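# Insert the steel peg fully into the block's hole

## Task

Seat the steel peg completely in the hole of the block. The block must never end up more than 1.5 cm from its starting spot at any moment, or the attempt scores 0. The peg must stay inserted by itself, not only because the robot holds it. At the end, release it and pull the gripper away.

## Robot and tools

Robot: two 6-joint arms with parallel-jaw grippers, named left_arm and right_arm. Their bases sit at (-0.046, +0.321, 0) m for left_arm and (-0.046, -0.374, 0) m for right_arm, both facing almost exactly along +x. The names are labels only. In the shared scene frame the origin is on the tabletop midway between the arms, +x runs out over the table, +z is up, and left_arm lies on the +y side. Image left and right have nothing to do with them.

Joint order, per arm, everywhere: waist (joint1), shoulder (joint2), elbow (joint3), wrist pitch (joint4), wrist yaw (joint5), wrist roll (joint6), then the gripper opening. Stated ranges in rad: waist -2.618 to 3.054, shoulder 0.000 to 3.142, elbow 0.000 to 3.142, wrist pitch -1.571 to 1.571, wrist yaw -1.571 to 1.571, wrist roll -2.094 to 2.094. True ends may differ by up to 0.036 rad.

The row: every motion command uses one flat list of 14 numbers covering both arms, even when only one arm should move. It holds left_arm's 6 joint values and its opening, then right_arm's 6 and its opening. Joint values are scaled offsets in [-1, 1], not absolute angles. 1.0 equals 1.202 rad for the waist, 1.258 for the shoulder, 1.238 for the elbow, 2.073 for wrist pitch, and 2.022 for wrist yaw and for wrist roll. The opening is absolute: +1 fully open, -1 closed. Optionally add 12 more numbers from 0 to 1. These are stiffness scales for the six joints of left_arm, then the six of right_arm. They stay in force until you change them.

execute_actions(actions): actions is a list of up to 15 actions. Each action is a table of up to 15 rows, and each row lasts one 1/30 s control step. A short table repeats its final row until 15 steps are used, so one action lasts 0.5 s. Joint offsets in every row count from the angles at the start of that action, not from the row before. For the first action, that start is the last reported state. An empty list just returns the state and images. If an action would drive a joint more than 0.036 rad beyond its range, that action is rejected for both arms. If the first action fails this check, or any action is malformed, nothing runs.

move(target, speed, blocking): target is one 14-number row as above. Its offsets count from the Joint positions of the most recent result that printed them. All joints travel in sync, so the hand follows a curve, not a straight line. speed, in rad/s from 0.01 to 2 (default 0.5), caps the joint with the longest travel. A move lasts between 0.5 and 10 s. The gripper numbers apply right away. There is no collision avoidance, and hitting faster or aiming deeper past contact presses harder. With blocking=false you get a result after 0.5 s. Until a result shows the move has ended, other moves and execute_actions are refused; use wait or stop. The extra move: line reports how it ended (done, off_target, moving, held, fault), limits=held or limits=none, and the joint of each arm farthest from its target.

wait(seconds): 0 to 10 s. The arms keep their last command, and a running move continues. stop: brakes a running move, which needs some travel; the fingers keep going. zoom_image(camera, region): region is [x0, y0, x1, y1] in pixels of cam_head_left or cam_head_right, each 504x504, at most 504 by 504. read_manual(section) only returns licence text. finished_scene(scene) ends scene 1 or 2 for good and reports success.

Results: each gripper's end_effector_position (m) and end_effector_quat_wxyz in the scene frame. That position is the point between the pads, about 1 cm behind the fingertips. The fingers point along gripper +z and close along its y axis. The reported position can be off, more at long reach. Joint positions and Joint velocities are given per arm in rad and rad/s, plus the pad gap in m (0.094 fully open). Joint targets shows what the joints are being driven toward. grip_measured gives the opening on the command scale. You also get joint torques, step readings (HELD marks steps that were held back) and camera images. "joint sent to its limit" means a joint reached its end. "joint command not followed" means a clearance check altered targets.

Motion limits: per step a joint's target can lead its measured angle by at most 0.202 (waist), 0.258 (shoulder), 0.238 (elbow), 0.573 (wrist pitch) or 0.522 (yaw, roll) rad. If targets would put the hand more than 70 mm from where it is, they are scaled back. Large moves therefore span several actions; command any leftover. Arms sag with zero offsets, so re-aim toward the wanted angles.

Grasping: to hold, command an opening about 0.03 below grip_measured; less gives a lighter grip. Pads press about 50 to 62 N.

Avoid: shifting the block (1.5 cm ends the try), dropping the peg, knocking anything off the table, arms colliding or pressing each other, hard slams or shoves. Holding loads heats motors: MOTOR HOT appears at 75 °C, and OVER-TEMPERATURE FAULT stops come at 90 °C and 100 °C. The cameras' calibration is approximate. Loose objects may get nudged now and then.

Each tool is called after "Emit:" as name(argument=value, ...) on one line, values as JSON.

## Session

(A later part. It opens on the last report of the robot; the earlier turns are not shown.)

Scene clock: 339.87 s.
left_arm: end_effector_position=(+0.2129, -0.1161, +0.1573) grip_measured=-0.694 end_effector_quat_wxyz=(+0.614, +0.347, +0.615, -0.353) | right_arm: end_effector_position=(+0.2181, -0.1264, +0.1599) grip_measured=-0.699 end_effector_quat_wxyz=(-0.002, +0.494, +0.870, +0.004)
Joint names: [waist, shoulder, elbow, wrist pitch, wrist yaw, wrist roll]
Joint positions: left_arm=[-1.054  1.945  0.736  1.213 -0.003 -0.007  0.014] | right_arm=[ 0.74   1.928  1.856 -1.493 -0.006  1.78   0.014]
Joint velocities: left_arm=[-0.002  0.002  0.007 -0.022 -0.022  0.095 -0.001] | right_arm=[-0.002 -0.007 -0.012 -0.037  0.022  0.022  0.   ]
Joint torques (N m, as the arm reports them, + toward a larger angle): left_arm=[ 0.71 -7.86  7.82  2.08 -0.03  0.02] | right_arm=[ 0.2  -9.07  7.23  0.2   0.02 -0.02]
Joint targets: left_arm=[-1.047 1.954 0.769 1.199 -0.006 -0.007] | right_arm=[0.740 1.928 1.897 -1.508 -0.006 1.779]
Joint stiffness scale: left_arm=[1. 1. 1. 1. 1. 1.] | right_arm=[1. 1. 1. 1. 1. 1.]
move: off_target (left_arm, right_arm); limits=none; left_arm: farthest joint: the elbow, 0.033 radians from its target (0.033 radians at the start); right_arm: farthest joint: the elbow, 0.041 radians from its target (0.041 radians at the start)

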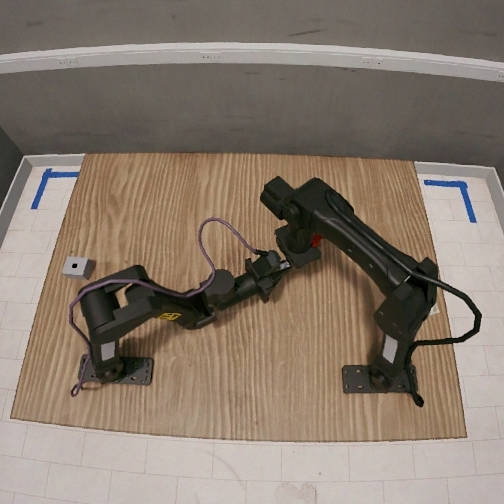

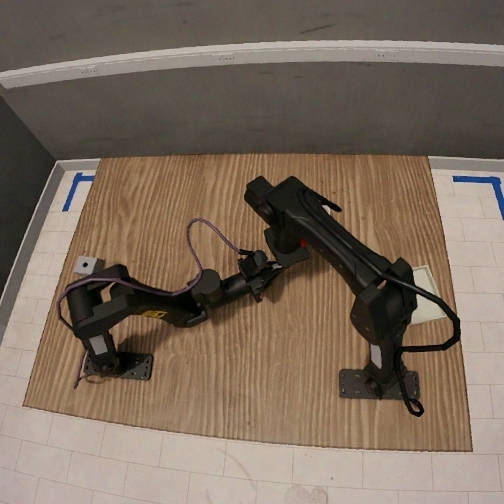

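Emit:
move(target=[0.006,0.007,0.027,-0.007,0,0,-0.8, 0,0,0.033,-0.006,0,0,0.2], speed=0.3)

Emit:
move(target=[0.006,0.007,0.027,-0.007,0,0,-0.8, 0,-0.25,0.033,-0.006,0,0,0.2], speed=0.6)

Emit:
move(target=[0.006,0.007,0.027,-0.007,0,0,-0.8, -0.6,-0.2,-0.4,0.05,0,-0.85,1], speed=1.2)

Emit:
zoom_image(camera="cam_head_left", region=[220, 200, 340, 320])

Emit:
zoom_image(camera="cam_head_right", region=[220, 200, 340, 320])

Scene clock: 352.40 s.
left_arm: end_effector_position=(+0.2128, -0.1160, +0.1498) grip_measured=-0.694 end_effector_quat_wxyz=(+0.605, +0.352, +0.624, -0.347) | right_arm: end_effector_position=(+0.2181, -0.1264, +0.1599) grip_measured=+0.198 end_effector_quat_wxyz=(-0.002, +0.494, +0.870, +0.004)
Joint names: [waist, shoulder, elbow, wrist pitch, wrist yaw, wrist roll]
Joint positions: left_arm=[-1.054  1.945  0.736  1.183 -0.003 -0.007  0.014] | right_arm=[ 0.74   1.928  1.856 -1.493 -0.006  1.78   0.056]
Joint velocities: left_arm=[-0.007 -0.002 -0.007  0.007  0.022 -0.037 -0.   ] | right_arm=[ 0.002 -0.022 -0.007  0.007  0.022 -0.066 -0.001]
Joint torques (N m, as the arm reports them, + toward a larger angle): left_arm=[ 0.7  -7.84  7.84  2.33  0.    0.01] | right_arm=[-0.04 -8.8   7.27  0.2   0.01  0.03]
Joint targets: left_arm=[-1.047 1.954 0.769 1.198 -0.003 -0.007] | right_arm=[0.740 1.928 1.897 -1.505 -0.005 1.780]
Joint stiffness scale: left_arm=[1. 1. 1. 1. 1. 1.] | right_arm=[1. 1. 1. 1. 1. 1.]
move: off_target (left_arm, right_arm); limits=none; left_arm: farthest joint: the elbow, 0.033 radians from its target (0.033 radians at the start); right_arm: farthest joint: the elbow, 0.041 radians from its target (0.041 radians at the start)

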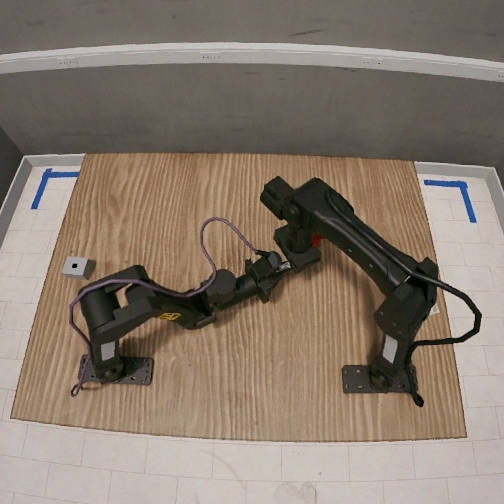

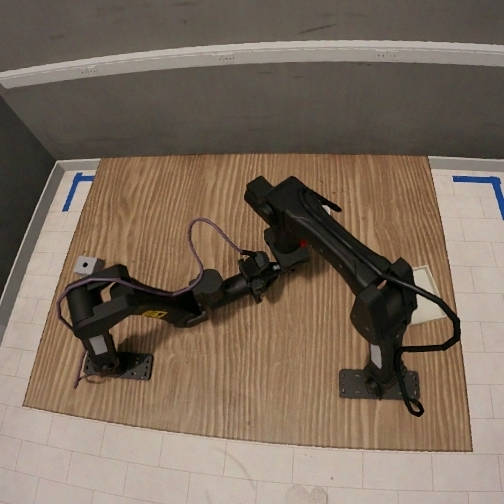

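Scene clock: 353.37 s.
left_arm: end_effector_position=(+0.2126, -0.1157, +0.1423) grip_measured=-0.694 end_effector_quat_wxyz=(+0.596, +0.358, +0.633, -0.342) | right_arm: end_effector_position=(+0.1979, -0.1450, +0.2635) grip_measured=+0.198 end_effector_quat_wxyz=(+0.045, +0.487, +0.859, +0.151)
Joint names: [waist, shoulder, elbow, wrist pitch, wrist yaw, wrist roll]
Joint positions: left_arm=[-1.054  1.945  0.736  1.153 -0.003 -0.007  0.014] | right_arm=[ 0.74   1.624  1.868 -1.497 -0.006  1.78   0.056]
Joint velocities: left_arm=[-0.007 -0.012 -0.002 -0.007  0.037  0.007  0.001] | right_arm=[-0.007 -0.002  0.007 -0.022  0.066  0.081 -0.001]
Joint torques (N m, as the arm reports them, + toward a larger angle): left_arm=[ 0.65 -7.85  7.82  2.39  0.01  0.01] | right_arm=[ 0.02 -6.85  6.41  0.79  0.01 -0.03]
Joint targets: left_arm=[-1.047 1.954 0.769 1.168 -0.003 -0.007] | right_arm=[0.740 1.613 1.897 -1.505 -0.006 1.780]
Joint stiffness scale: left_arm=[1. 1. 1. 1. 1. 1.] | right_arm=[1. 1. 1. 1. 1. 1.]
move: off_target (left_arm, right_arm); limits=none; left_arm: farthest joint: the elbow, 0.033 radians from its target (0.033 radians at the start); right_arm: farthest joint: the elbow, 0.029 radians from its target (0.041 radians at the start)

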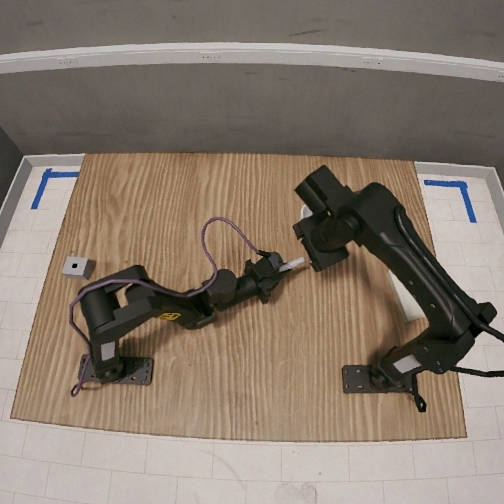

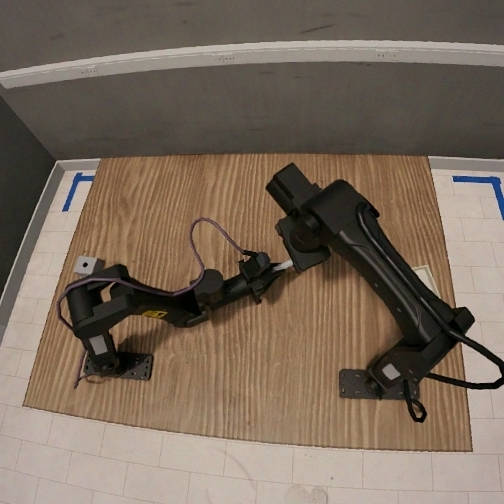

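Scene clock: 355.80 s.
left_arm: end_effector_position=(+0.2124, -0.1152, +0.1348) grip_measured=-0.694 end_effector_quat_wxyz=(+0.586, +0.363, +0.642, -0.336) | right_arm: end_effector_position=(+0.2113, -0.3632, +0.1897) grip_measured=+1.000 end_effector_quat_wxyz=(+0.073, +0.020, +0.997, +0.008)
Joint names: [waist, shoulder, elbow, wrist pitch, wrist yaw, wrist roll]
Joint positions: left_arm=[-1.054  1.945  0.736  1.122 -0.003 -0.007  0.014] | right_arm=[ 0.025  1.402  1.388 -1.41  -0.008  0.073  0.094]
Joint velocities: left_arm=[-0.007  0.012  0.012 -0.037 -0.007 -0.066 -0.   ] | right_arm=[-0.012 -0.002 -0.022 -0.037 -0.037 -0.022  0.   ]
Joint torques (N m, as the arm reports them, + toward a larger angle): left_arm=[ 0.7  -7.86  7.85  2.37  0.01  0.02] | right_arm=[-0.4  -6.24  3.91  0.8   0.03 -0.12]
Joint targets: left_arm=[-1.047 1.954 0.769 1.138 -0.003 -0.007] | right_arm=[0.018 1.373 1.373 -1.394 -0.006 0.061]
Joint stiffness scale: left_arm=[1. 1. 1. 1. 1. 1.] | right_arm=[1. 1. 1. 1. 1. 1.]
move: off_target (left_arm, right_arm); limits=none; left_arm: farthest joint: the elbow, 0.033 radians from its target (0.033 radians at the start); right_arm: farthest joint: the shoulder, 0.029 radians from its target (0.252 radians at the start)

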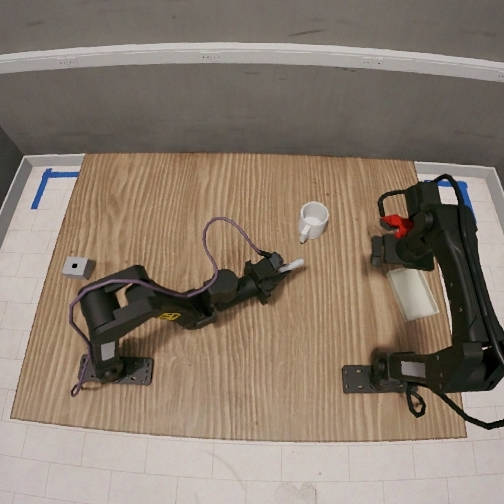

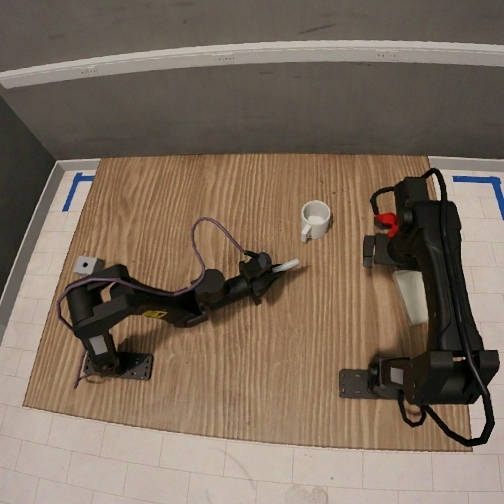

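Region (220, 200, 340, 320) of cam_head_left's 504x504 image, scaled by 4.200, with more detail than that image has.

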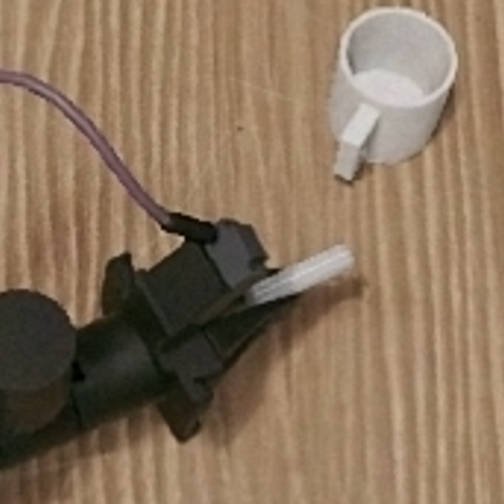

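Region (220, 200, 340, 320) of cam_head_right's 504x504 image, scaled by 4.200, with more detail than that image has.

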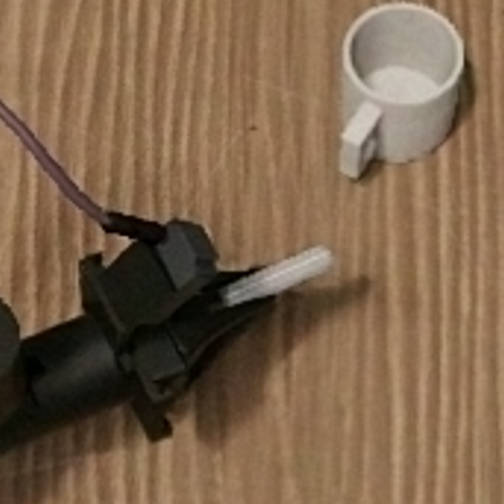

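Emit:
move(target=[0.63,-0.23,0.56,-0.58,0,0,-0.8, 0,-0.023,-0.012,0,0,0,1], speed=1.0)

Scene clock: 385.10 s.
left_arm: end_effector_position=(+0.4651, +0.1781, +0.2783) grip_measured=-0.694 end_effector_quat_wxyz=(+0.557, +0.109, +0.820, -0.076) | right_arm: end_effector_position=(+0.2113, -0.3632, +0.1897) grip_measured=+1.000 end_effector_quat_wxyz=(+0.073, +0.019, +0.997, +0.008)
Joint names: [waist, shoulder, elbow, wrist pitch, wrist yaw, wrist roll]
Joint positions: left_arm=[-0.293  1.677  1.392 -0.094 -0.008 -0.007  0.014] | right_arm=[ 0.025  1.402  1.388 -1.41  -0.008  0.072  0.094]
Joint velocities: left_arm=[-0.002  0.007  0.007 -0.051 -0.022 -0.022  0.001] | right_arm=[-0.002  0.012  0.002 -0.051  0.007 -0.007  0.   ]
Joint torques (N m, as the arm reports them, + toward a larger angle): left_arm=[ -0.41 -10.03  10.62   2.33   0.07   0.01] | right_arm=[ 0.07 -6.3   3.99  0.58 -0.02  0.05]
Joint targets: left_arm=[-0.297 1.656 1.429 -0.080 -0.003 -0.007] | right_arm=[0.025 1.373 1.373 -1.410 -0.008 0.073]
Joint stiffness scale: left_arm=[1. 1. 1. 1. 1. 1.] | right_arm=[1. 1. 1. 1. 1. 1.]
move: off_target (left_arm, right_arm); limits=none; left_arm: farthest joint: the elbow, 0.037 radians from its target (0.693 radians at the start); right_arm: farthest joint: the shoulder, 0.029 radians from its target (0.029 radians at the start)

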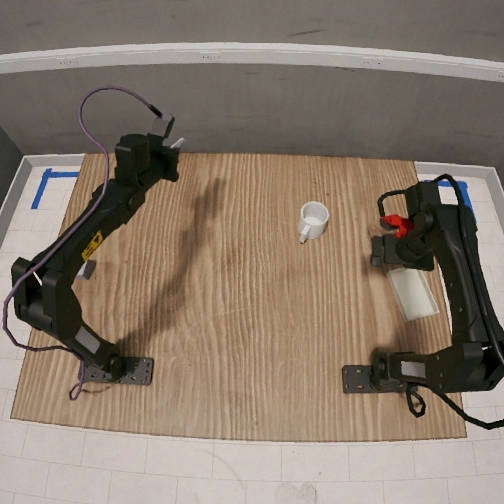

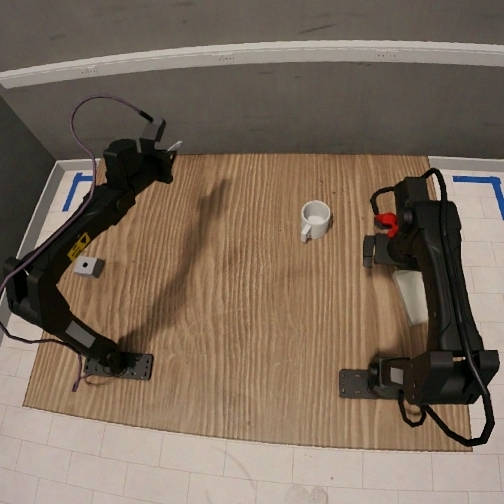

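Emit:
move(target=[0.633,-0.017,0.03,-0.581,0,0,-0.8, 0,-0.023,-0.012,0,0,0,1], speed=1.0)

Emit:
zoom_image(camera="cam_head_left", region=[10, 190, 130, 310])

Emit:
zoom_image(camera="cam_head_right", region=[10, 190, 130, 310])

Scene clock: 399.80 s.
left_arm: end_effector_position=(+0.2182, +0.4631, +0.1216) grip_measured=-0.694 end_effector_quat_wxyz=(-0.000, -0.243, +0.970, +0.006) | right_arm: end_effector_position=(+0.2113, -0.3632, +0.1897) grip_measured=+1.000 end_effector_quat_wxyz=(+0.073, +0.019, +0.997, +0.008)
Joint names: [waist, shoulder, elbow, wrist pitch, wrist yaw, wrist roll]
Joint positions: left_arm=[ 0.468  1.677  1.392 -1.284 -0.011 -0.007  0.014] | right_arm=[ 0.025  1.402  1.388 -1.41  -0.008  0.072  0.094]
Joint velocities: left_arm=[-0.017  0.012  0.002 -0.037 -0.037 -0.037 -0.001] | right_arm=[ 0.002 -0.022  0.012  0.066 -0.037  0.022  0.   ]
Joint torques (N m, as the arm reports them, + toward a larger angle): left_arm=[ 0.06 -8.59  9.08  0.47  0.05  0.01] | right_arm=[-0.1  -6.33  3.96  0.54  0.01 -0.01]
Joint targets: left_arm=[0.468 1.655 1.430 -1.298 -0.008 -0.007] | right_arm=[0.025 1.373 1.373 -1.410 -0.008 0.072]
Joint stiffness scale: left_arm=[1. 1. 1. 1. 1. 1.] | right_arm=[1. 1. 1. 1. 1. 1.]
move: off_target (left_arm, right_arm); limits=none; left_arm: farthest joint: the elbow, 0.037 radians from its target (0.037 radians at the start); right_arm: farthest joint: the shoulder, 0.029 radians from its target (0.029 radians at the start)

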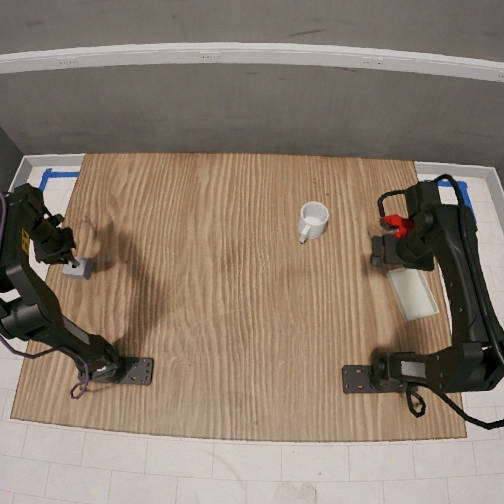

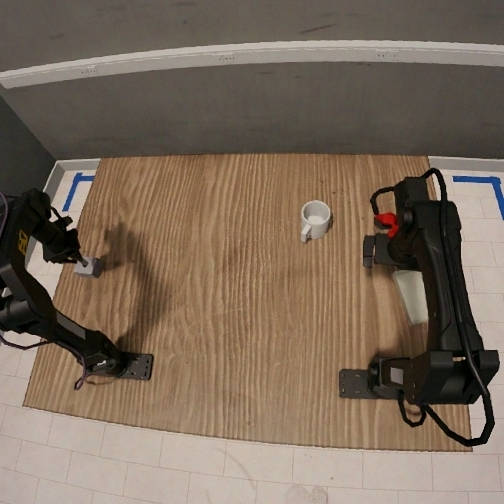

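Region (10, 190, 130, 310) of cam_head_left's 504x504 image, scaled by 4.200, with more detail than that image has.

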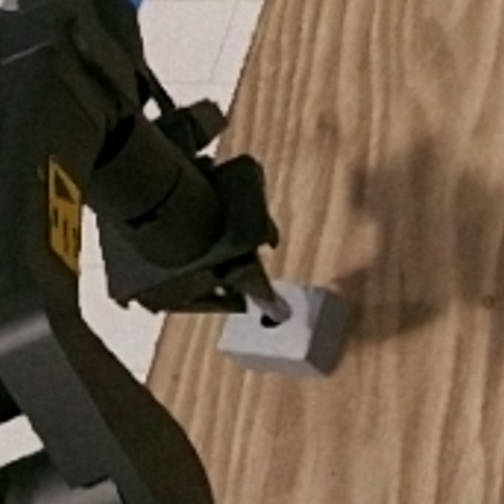

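Region (10, 190, 130, 310) of cam_head_right's 504x504 image, scaled by 4.200, with more detail than that image has.

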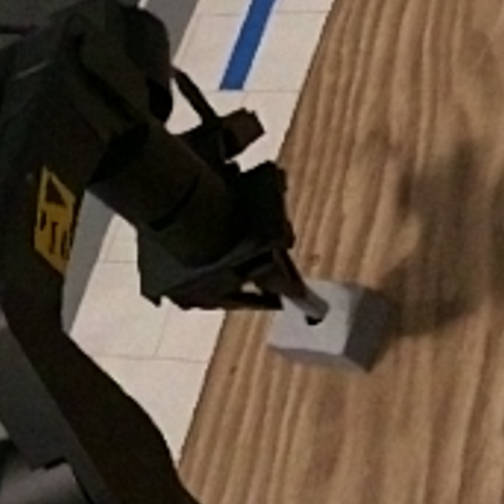

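Emit:
zoom_image(camera="cam_head_left", region=[50, 240, 100, 290])

Emit:
zoom_image(camera="cam_head_right", region=[60, 240, 110, 290])

Region (50, 240, 100, 290) of cam_head_left's 504x504 image, scaled by 10.080, with more detail than that image has.

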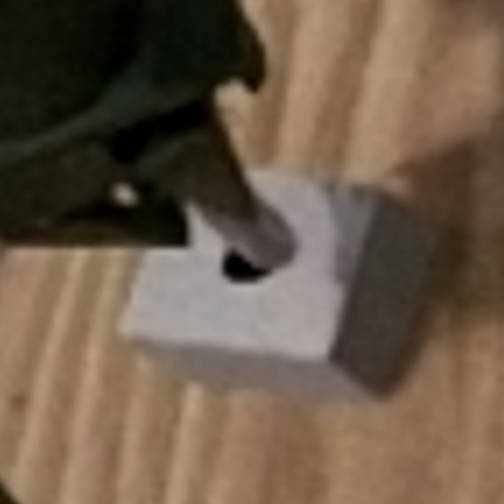

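Region (60, 240, 110, 290) of cam_head_right's 504x504 image, scaled by 10.080, with more detail than that image has.

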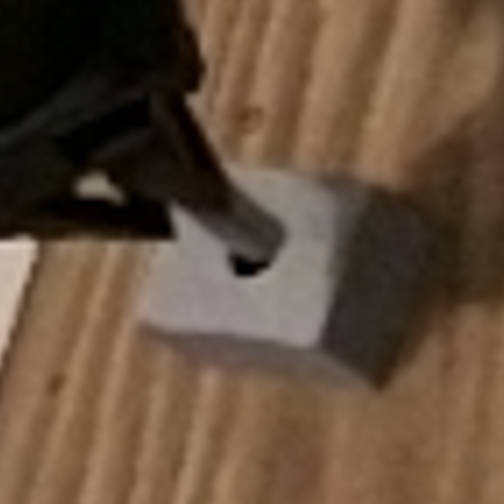

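Emit:
move(target=[0.025,0.039,-0.033,0.036,0,0,-0.8, 0,-0.023,-0.012,0,0,0,1], speed=0.2)

Emit:
zoom_image(camera="cam_head_left", region=[50, 240, 100, 290])

Emit:
zoom_image(camera="cam_head_right", region=[60, 240, 110, 290])

Scene clock: 425.20 s.
left_arm: end_effector_position=(+0.2206, +0.4727, +0.1001) grip_measured=-0.694 end_effector_quat_wxyz=(-0.010, -0.254, +0.967, +0.003) | right_arm: end_effector_position=(+0.2113, -0.3632, +0.1897) grip_measured=+1.000 end_effector_quat_wxyz=(+0.073, +0.019, +0.997, +0.008)
Joint names: [waist, shoulder, elbow, wrist pitch, wrist yaw, wrist roll]
Joint positions: left_arm=[ 0.492  1.728  1.365 -1.225 -0.011 -0.007  0.014] | right_arm=[ 0.025  1.402  1.388 -1.41  -0.008  0.072  0.094]
Joint velocities: left_arm=[ 0.012  0.007  0.007 -0.022 -0.007 -0.007 -0.001] | right_arm=[-0.002 -0.002 -0.002 -0.022 -0.066 -0.037  0.   ]
Joint torques (N m, as the arm reports them, + toward a larger angle): left_arm=[ 0.58 -7.55  4.95  0.75  0.01  0.02] | right_arm=[ 0.02 -6.55  3.88  0.59 -0.03  0.  ]
Joint targets: left_arm=[0.498 1.726 1.352 -1.210 -0.011 -0.007] | right_arm=[0.025 1.373 1.373 -1.410 -0.008 0.072]
Joint stiffness scale: left_arm=[1. 1. 1. 1. 1. 1.] | right_arm=[1. 1. 1. 1. 1. 1.]
move: off_target (right_arm); limits=none; left_arm: farthest joint: the wrist pitch, 0.016 radians from its target (0.075 radians at the start); right_arm: farthest joint: the shoulder, 0.029 radians from its target (0.029 radians at the start)

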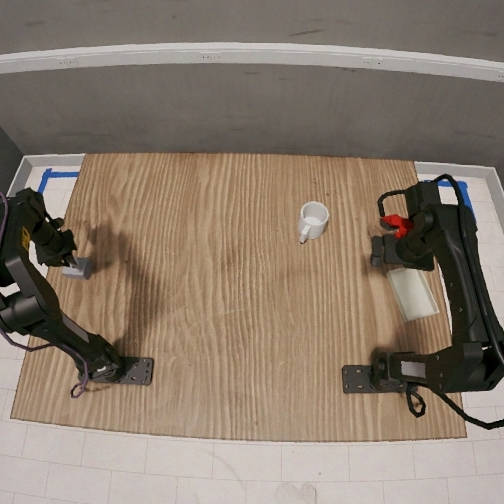

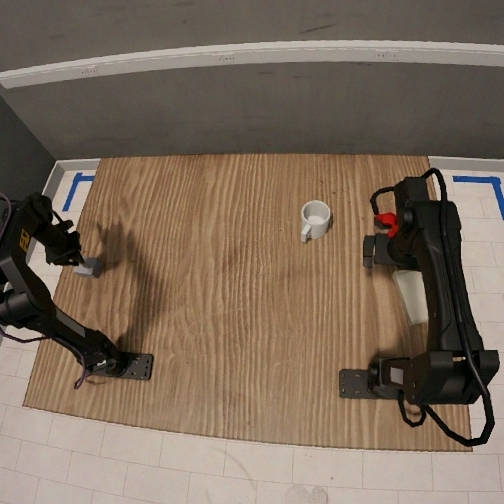

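Region (50, 240, 100, 290) of cam_head_left's 504x504 image, scaled by 10.080, with more detail than that image has.

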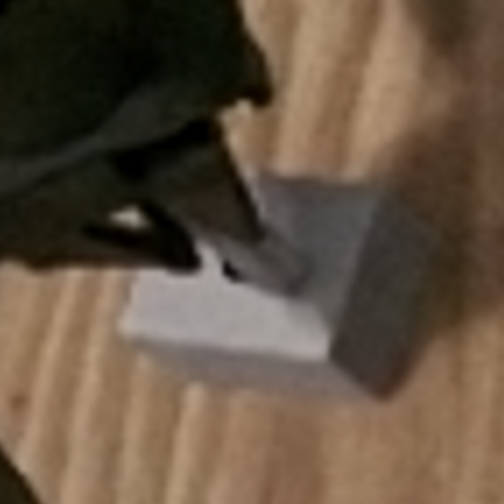

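Region (60, 240, 110, 290) of cam_head_right's 504x504 image, scaled by 10.080, with more detail than that image has.

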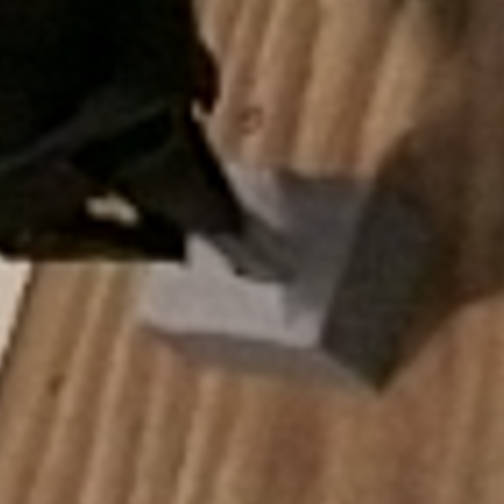

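Emit:
move(target=[0.045,0.05,0.088,0.011,0,0,-0.8, 0,-0.023,-0.012,0,0,0,1], speed=0.2)

Emit:
zoom_image(camera="cam_head_left", region=[50, 240, 100, 290])

Emit:
zoom_image(camera="cam_head_right", region=[60, 240, 110, 290])

Scene clock: 445.87 s.
left_arm: end_effector_position=(+0.2307, +0.4965, +0.0995) grip_measured=-0.694 end_effector_quat_wxyz=(+0.000, -0.278, +0.961, +0.006) | right_arm: end_effector_position=(+0.2113, -0.3632, +0.1897) grip_measured=+1.000 end_effector_quat_wxyz=(+0.073, +0.019, +0.997, +0.008)
Joint names: [waist, shoulder, elbow, wrist pitch, wrist yaw, wrist roll]
Joint positions: left_arm=[ 0.541  1.787  1.434 -1.214 -0.011 -0.007  0.014] | right_arm=[ 0.025  1.402  1.388 -1.41  -0.008  0.072  0.094]
Joint velocities: left_arm=[ 0.002  0.007 -0.002  0.022 -0.081 -0.037  0.   ] | right_arm=[-0.012  0.002 -0.017 -0.022  0.037 -0.051  0.   ]
Joint torques (N m, as the arm reports them, + toward a larger angle): left_arm=[ 0.32 -7.81  9.35  0.71 -0.03  0.02] | right_arm=[-0.1  -6.35  3.8   0.61  0.02  0.01]
Joint targets: left_arm=[0.546 1.790 1.473 -1.202 -0.011 -0.007] | right_arm=[0.025 1.373 1.373 -1.410 -0.008 0.072]
Joint stiffness scale: left_arm=[1. 1. 1. 1. 1. 1.] | right_arm=[1. 1. 1. 1. 1. 1.]
move: off_target (left_arm, right_arm); limits=none; left_arm: farthest joint: the elbow, 0.040 radians from its target (0.109 radians at the start); right_arm: farthest joint: the shoulder, 0.029 radians from its target (0.029 radians at the start)

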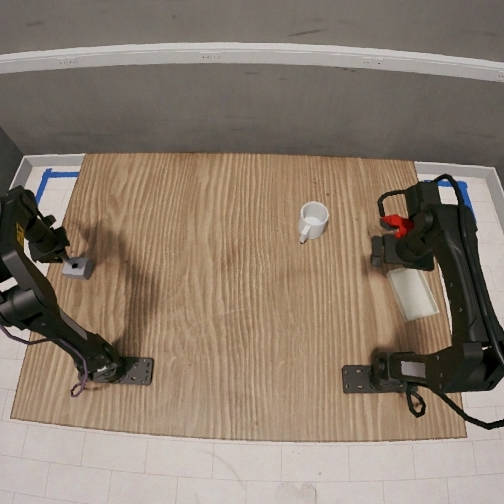

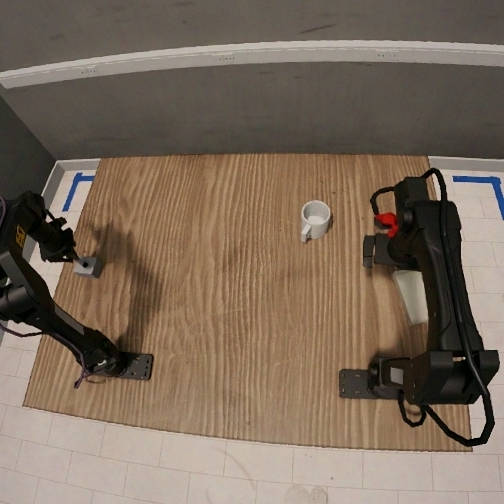

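Region (50, 240, 100, 290) of cam_head_left's 504x504 image, scaled by 10.080, with more detail than that image has.

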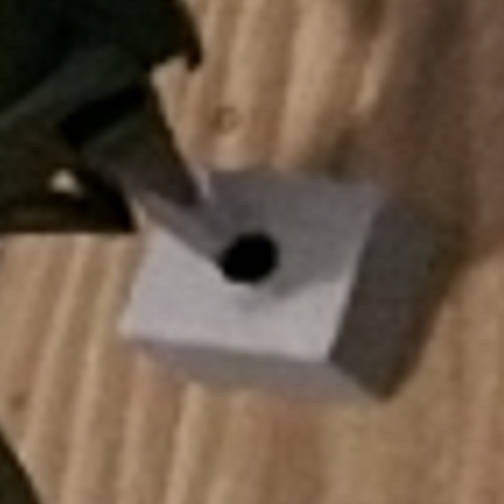

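Region (60, 240, 110, 290) of cam_head_right's 504x504 image, scaled by 10.080, with more detail than that image has.

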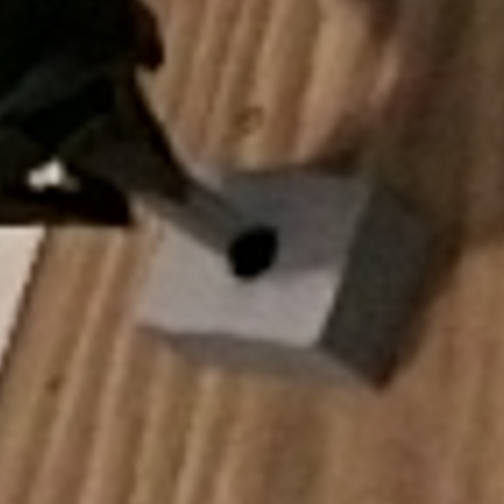

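Emit:
move(target=[0.004,0.006,-0.045,0.029,0,0,-0.8, 0,-0.023,-0.012,0,0,0,1], speed=0.15)

Emit:
zoom_image(camera="cam_head_left", region=[50, 240, 100, 290])

Emit:
zoom_image(camera="cam_head_right", region=[60, 240, 110, 290])

Scene clock: 461.00 s.
left_arm: end_effector_position=(+0.2299, +0.4960, +0.0915) grip_measured=-0.694 end_effector_quat_wxyz=(+0.000, -0.278, +0.961, +0.006) | right_arm: end_effector_position=(+0.2113, -0.3632, +0.1897) grip_measured=+1.000 end_effector_quat_wxyz=(+0.073, +0.019, +0.997, +0.008)
Joint names: [waist, shoulder, elbow, wrist pitch, wrist yaw, wrist roll]
Joint positions: left_arm=[ 0.541  1.788  1.402 -1.182 -0.011 -0.007  0.014] | right_arm=[ 0.025  1.402  1.388 -1.41  -0.008  0.072  0.094]
Joint velocities: left_arm=[ 0.007 -0.007 -0.017 -0.037 -0.037  0.007 -0.   ] | right_arm=[-0.002 -0.012 -0.002 -0.081  0.037 -0.066  0.   ]
Joint torques (N m, as the arm reports them, + toward a larger angle): left_arm=[ 0.48 -7.4   4.07  0.87  0.01  0.02] | right_arm=[-0.18 -6.51  3.95  0.6   0.01 -0.02]
Joint targets: left_arm=[0.545 1.795 1.378 -1.154 -0.011 -0.007] | right_arm=[0.025 1.373 1.373 -1.410 -0.008 0.072]
Joint stiffness scale: left_arm=[1. 1. 1. 1. 1. 1.] | right_arm=[1. 1. 1. 1. 1. 1.]
move: off_target (left_arm, right_arm); limits=none; left_arm: farthest joint: the wrist pitch, 0.028 radians from its target (0.060 radians at the start); right_arm: farthest joint: the shoulder, 0.029 radians from its target (0.029 radians at the start)

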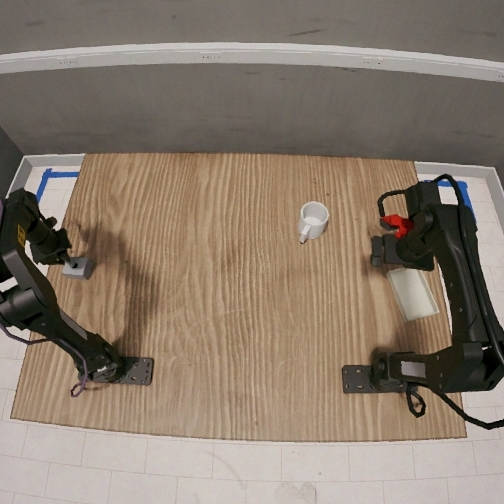

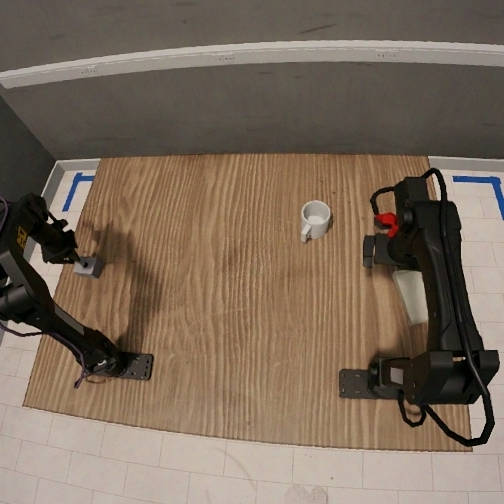

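Region (50, 240, 100, 290) of cam_head_left's 504x504 image, scaled by 10.080, with more detail than that image has.

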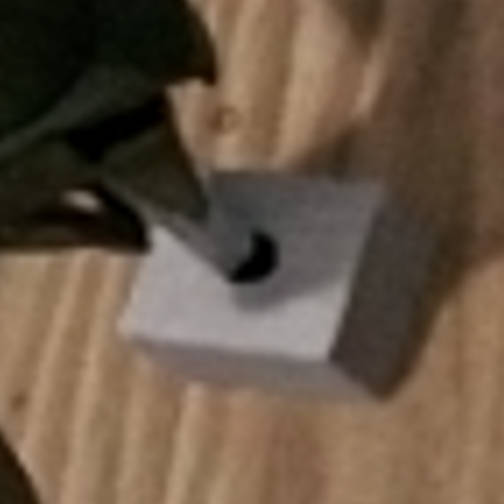

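Region (60, 240, 110, 290) of cam_head_right's 504x504 image, scaled by 10.080, with more detail than that image has.

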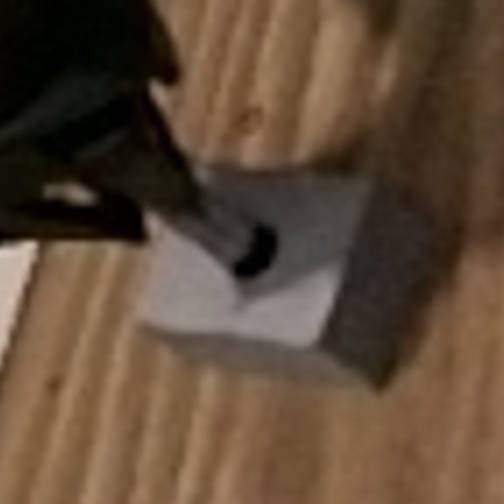

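Emit:
move(target=[-0.0155,-0.039,-0.023,-0.0135,0,0,-0.8, 0,-0.023,-0.012,0,0,0,1], speed=0.15)

Emit:
zoom_image(camera="cam_head_left", region=[50, 240, 100, 290])

Emit:
zoom_image(camera="cam_head_right", region=[60, 240, 110, 290])

Scene clock: 476.33 s.
left_arm: end_effector_position=(+0.2255, +0.4888, +0.0941) grip_measured=-0.694 end_effector_quat_wxyz=(-0.005, -0.272, +0.962, +0.005) | right_arm: end_effector_position=(+0.2113, -0.3632, +0.1897) grip_measured=+1.000 end_effector_quat_wxyz=(+0.073, +0.019, +0.997, +0.008)
Joint names: [waist, shoulder, elbow, wrist pitch, wrist yaw, wrist roll]
Joint positions: left_arm=[ 0.528  1.767  1.388 -1.199 -0.012 -0.007  0.014] | right_arm=[ 0.025  1.402  1.388 -1.41  -0.008  0.072  0.094]
Joint velocities: left_arm=[ 0.027  0.007  0.002 -0.037 -0.037 -0.037  0.001] | right_arm=[-0.027  0.007  0.007  0.022 -0.007 -0.095  0.   ]
Joint torques (N m, as the arm reports them, + toward a larger angle): left_arm=[-0.55 -9.93  4.61  0.5   0.02  0.02] | right_arm=[-0.26 -6.37  4.04  0.59 -0.04  0.  ]
Joint targets: left_arm=[0.522 1.738 1.373 -1.210 -0.011 -0.007] | right_arm=[0.025 1.373 1.373 -1.410 -0.008 0.072]
Joint stiffness scale: left_arm=[1. 1. 1. 1. 1. 1.] | right_arm=[1. 1. 1. 1. 1. 1.]
move: off_target (left_arm, right_arm); limits=none; left_arm: farthest joint: the shoulder, 0.028 radians from its target (0.049 radians at the start); right_arm: farthest joint: the shoulder, 0.029 radians from its target (0.029 radians at the start)

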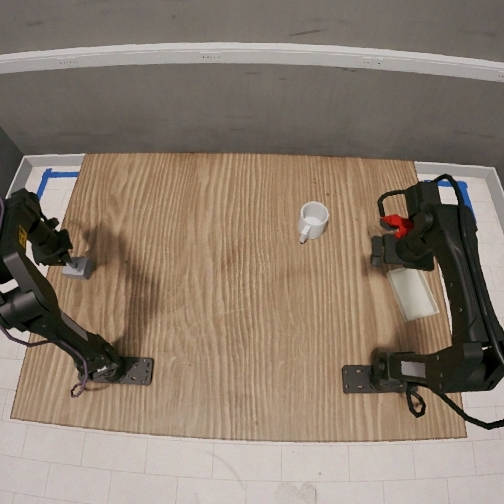

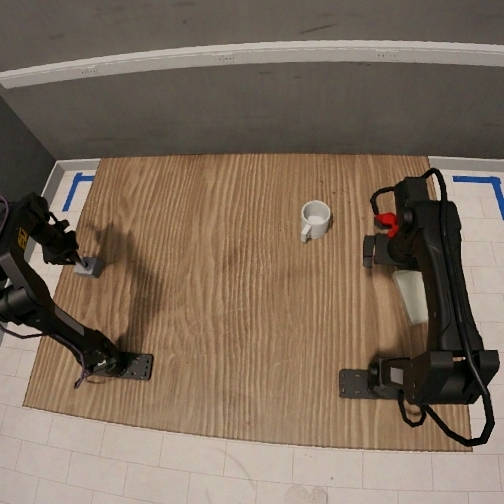

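Region (50, 240, 100, 290) of cam_head_left's 504x504 image, scaled by 10.080, with more detail than that image has.

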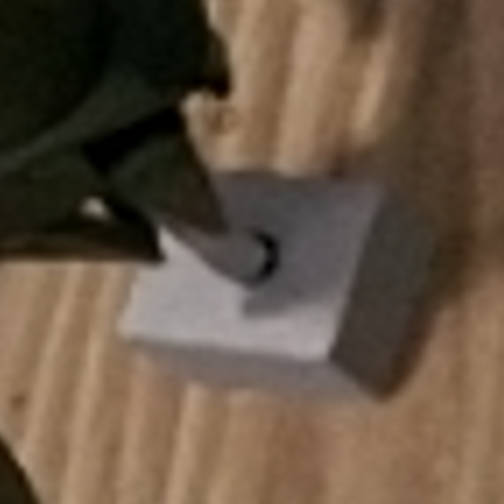

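Region (60, 240, 110, 290) of cam_head_right's 504x504 image, scaled by 10.080, with more detail than that image has.

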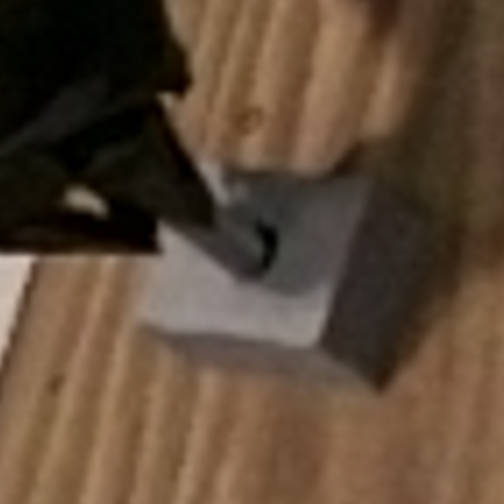

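Emit:
move(target=[-0.005,0.0095,-0.054,0.038,0,0,-0.8, 0,-0.023,-0.012,0,0,0,1], speed=0.12)

Emit:
zoom_image(camera="cam_head_left", region=[50, 240, 100, 290])

Scene clock: 490.43 s.
left_arm: end_effector_position=(+0.2272, +0.4893, +0.0789) grip_measured=-0.694 end_effector_quat_wxyz=(-0.001, -0.272, +0.962, +0.005) | right_arm: end_effector_position=(+0.2113, -0.3632, +0.1897) grip_measured=+1.000 end_effector_quat_wxyz=(+0.073, +0.019, +0.997, +0.008)
Joint names: [waist, shoulder, elbow, wrist pitch, wrist yaw, wrist roll]
Joint positions: left_arm=[ 0.528  1.776  1.338 -1.132 -0.01  -0.007  0.014] | right_arm=[ 0.025  1.402  1.388 -1.41  -0.008  0.072  0.094]
Joint velocities: left_arm=[ 0.017  0.017 -0.012 -0.066 -0.022 -0.051 -0.   ] | right_arm=[-0.002 -0.007  0.002  0.007  0.081 -0.007  0.   ]
Joint torques (N m, as the arm reports them, + toward a larger angle): left_arm=[-0.56 -7.59  4.58  0.73 -0.02  0.02] | right_arm=[-0.04 -6.42  4.2   0.59 -0.03  0.04]
Joint targets: left_arm=[0.522 1.779 1.321 -1.120 -0.012 -0.007] | right_arm=[0.025 1.373 1.373 -1.410 -0.008 0.072]
Joint stiffness scale: left_arm=[1. 1. 1. 1. 1. 1.] | right_arm=[1. 1. 1. 1. 1. 1.]
move: off_target (right_arm); limits=none; left_arm: farthest joint: the elbow, 0.017 radians from its target (0.067 radians at the start); right_arm: farthest joint: the shoulder, 0.029 radians from its target (0.029 radians at the start)

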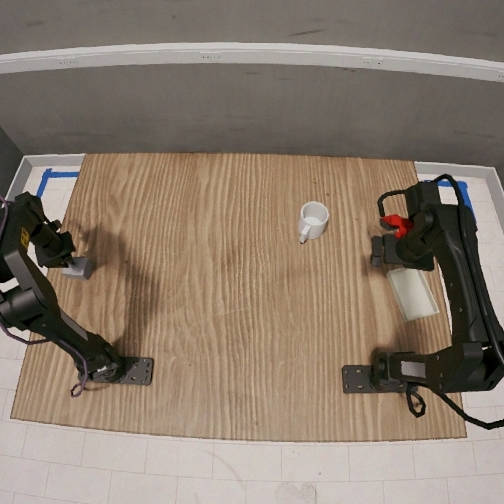

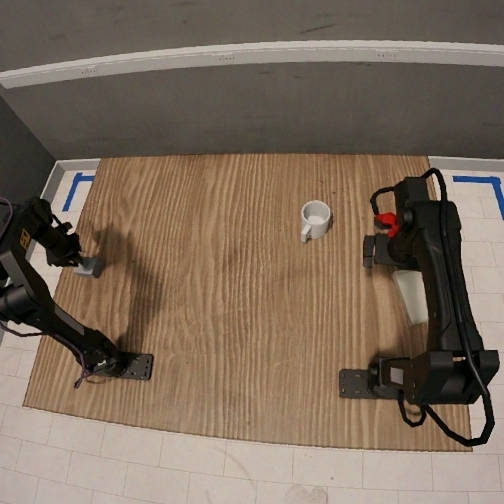

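Region (50, 240, 100, 290) of cam_head_left's 504x504 image, scaled by 10.080, with more detail than that image has.

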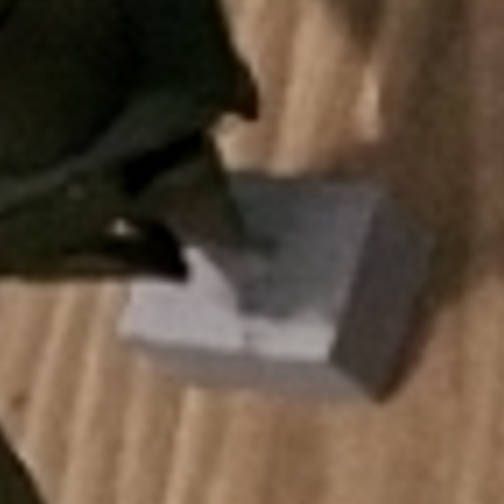

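Emit:
move(target=[-0.005,0.016,-0.067,0.045,0,0,-0.8, 0,-0.023,-0.012,0,0,0,1], speed=0.12)

Emit:
zoom_image(camera="cam_head_left", region=[50, 240, 100, 290])

Scene clock: 503.83 s.
left_arm: end_effector_position=(+0.2274, +0.4893, +0.0582) grip_measured=-0.694 end_effector_quat_wxyz=(+0.000, -0.272, +0.962, +0.005) | right_arm: end_effector_position=(+0.2113, -0.3632, +0.1897) grip_measured=+1.000 end_effector_quat_wxyz=(+0.073, +0.019, +0.997, +0.008)
Joint names: [waist, shoulder, elbow, wrist pitch, wrist yaw, wrist roll]
Joint positions: left_arm=[ 0.528  1.793  1.273 -1.048 -0.009 -0.007  0.014] | right_arm=[ 0.025  1.402  1.388 -1.41  -0.008  0.072  0.094]
Joint velocities: left_arm=[ 0.002  0.002 -0.002  0.022 -0.007  0.081  0.   ] | right_arm=[ 0.017 -0.012 -0.002 -0.037 -0.007 -0.007  0.   ]
Joint torques (N m, as the arm reports them, + toward a larger angle): left_arm=[-0.52 -7.56  4.37  0.7  -0.01  0.02] | right_arm=[-0.1  -6.34  4.02  0.58  0.01 -0.03]
Joint targets: left_arm=[0.522 1.797 1.255 -1.039 -0.010 -0.007] | right_arm=[0.025 1.373 1.373 -1.410 -0.008 0.072]
Joint stiffness scale: left_arm=[1. 1. 1. 1. 1. 1.] | right_arm=[1. 1. 1. 1. 1. 1.]
move: off_target (right_arm); limits=none; left_arm: farthest joint: the elbow, 0.018 radians from its target (0.083 radians at the start); right_arm: farthest joint: the shoulder, 0.029 radians from its target (0.029 radians at the start)

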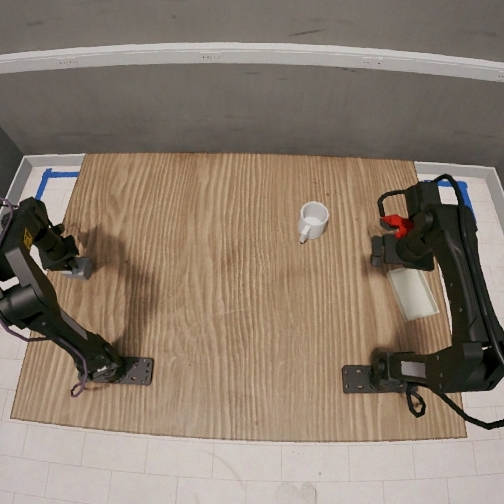

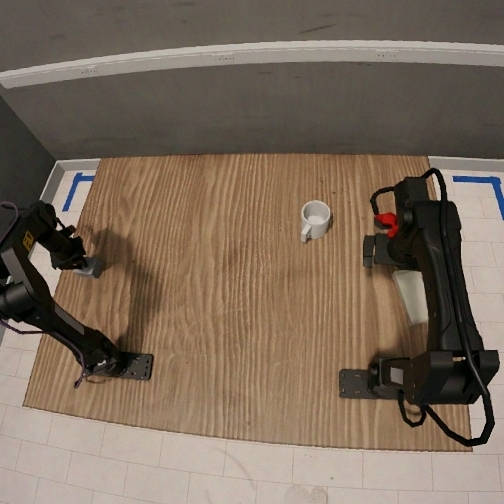

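Region (50, 240, 100, 290) of cam_head_left's 504x504 image, scaled by 10.080, with more detail than that image has.

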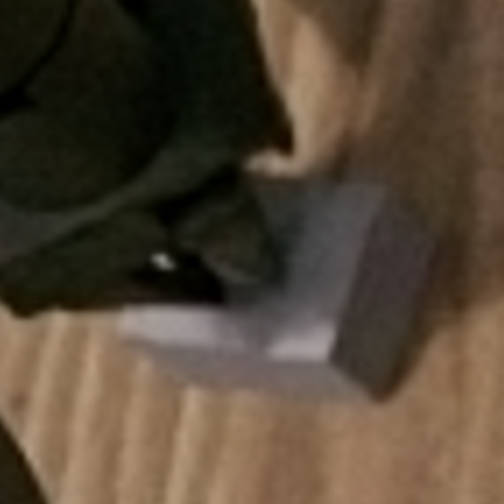

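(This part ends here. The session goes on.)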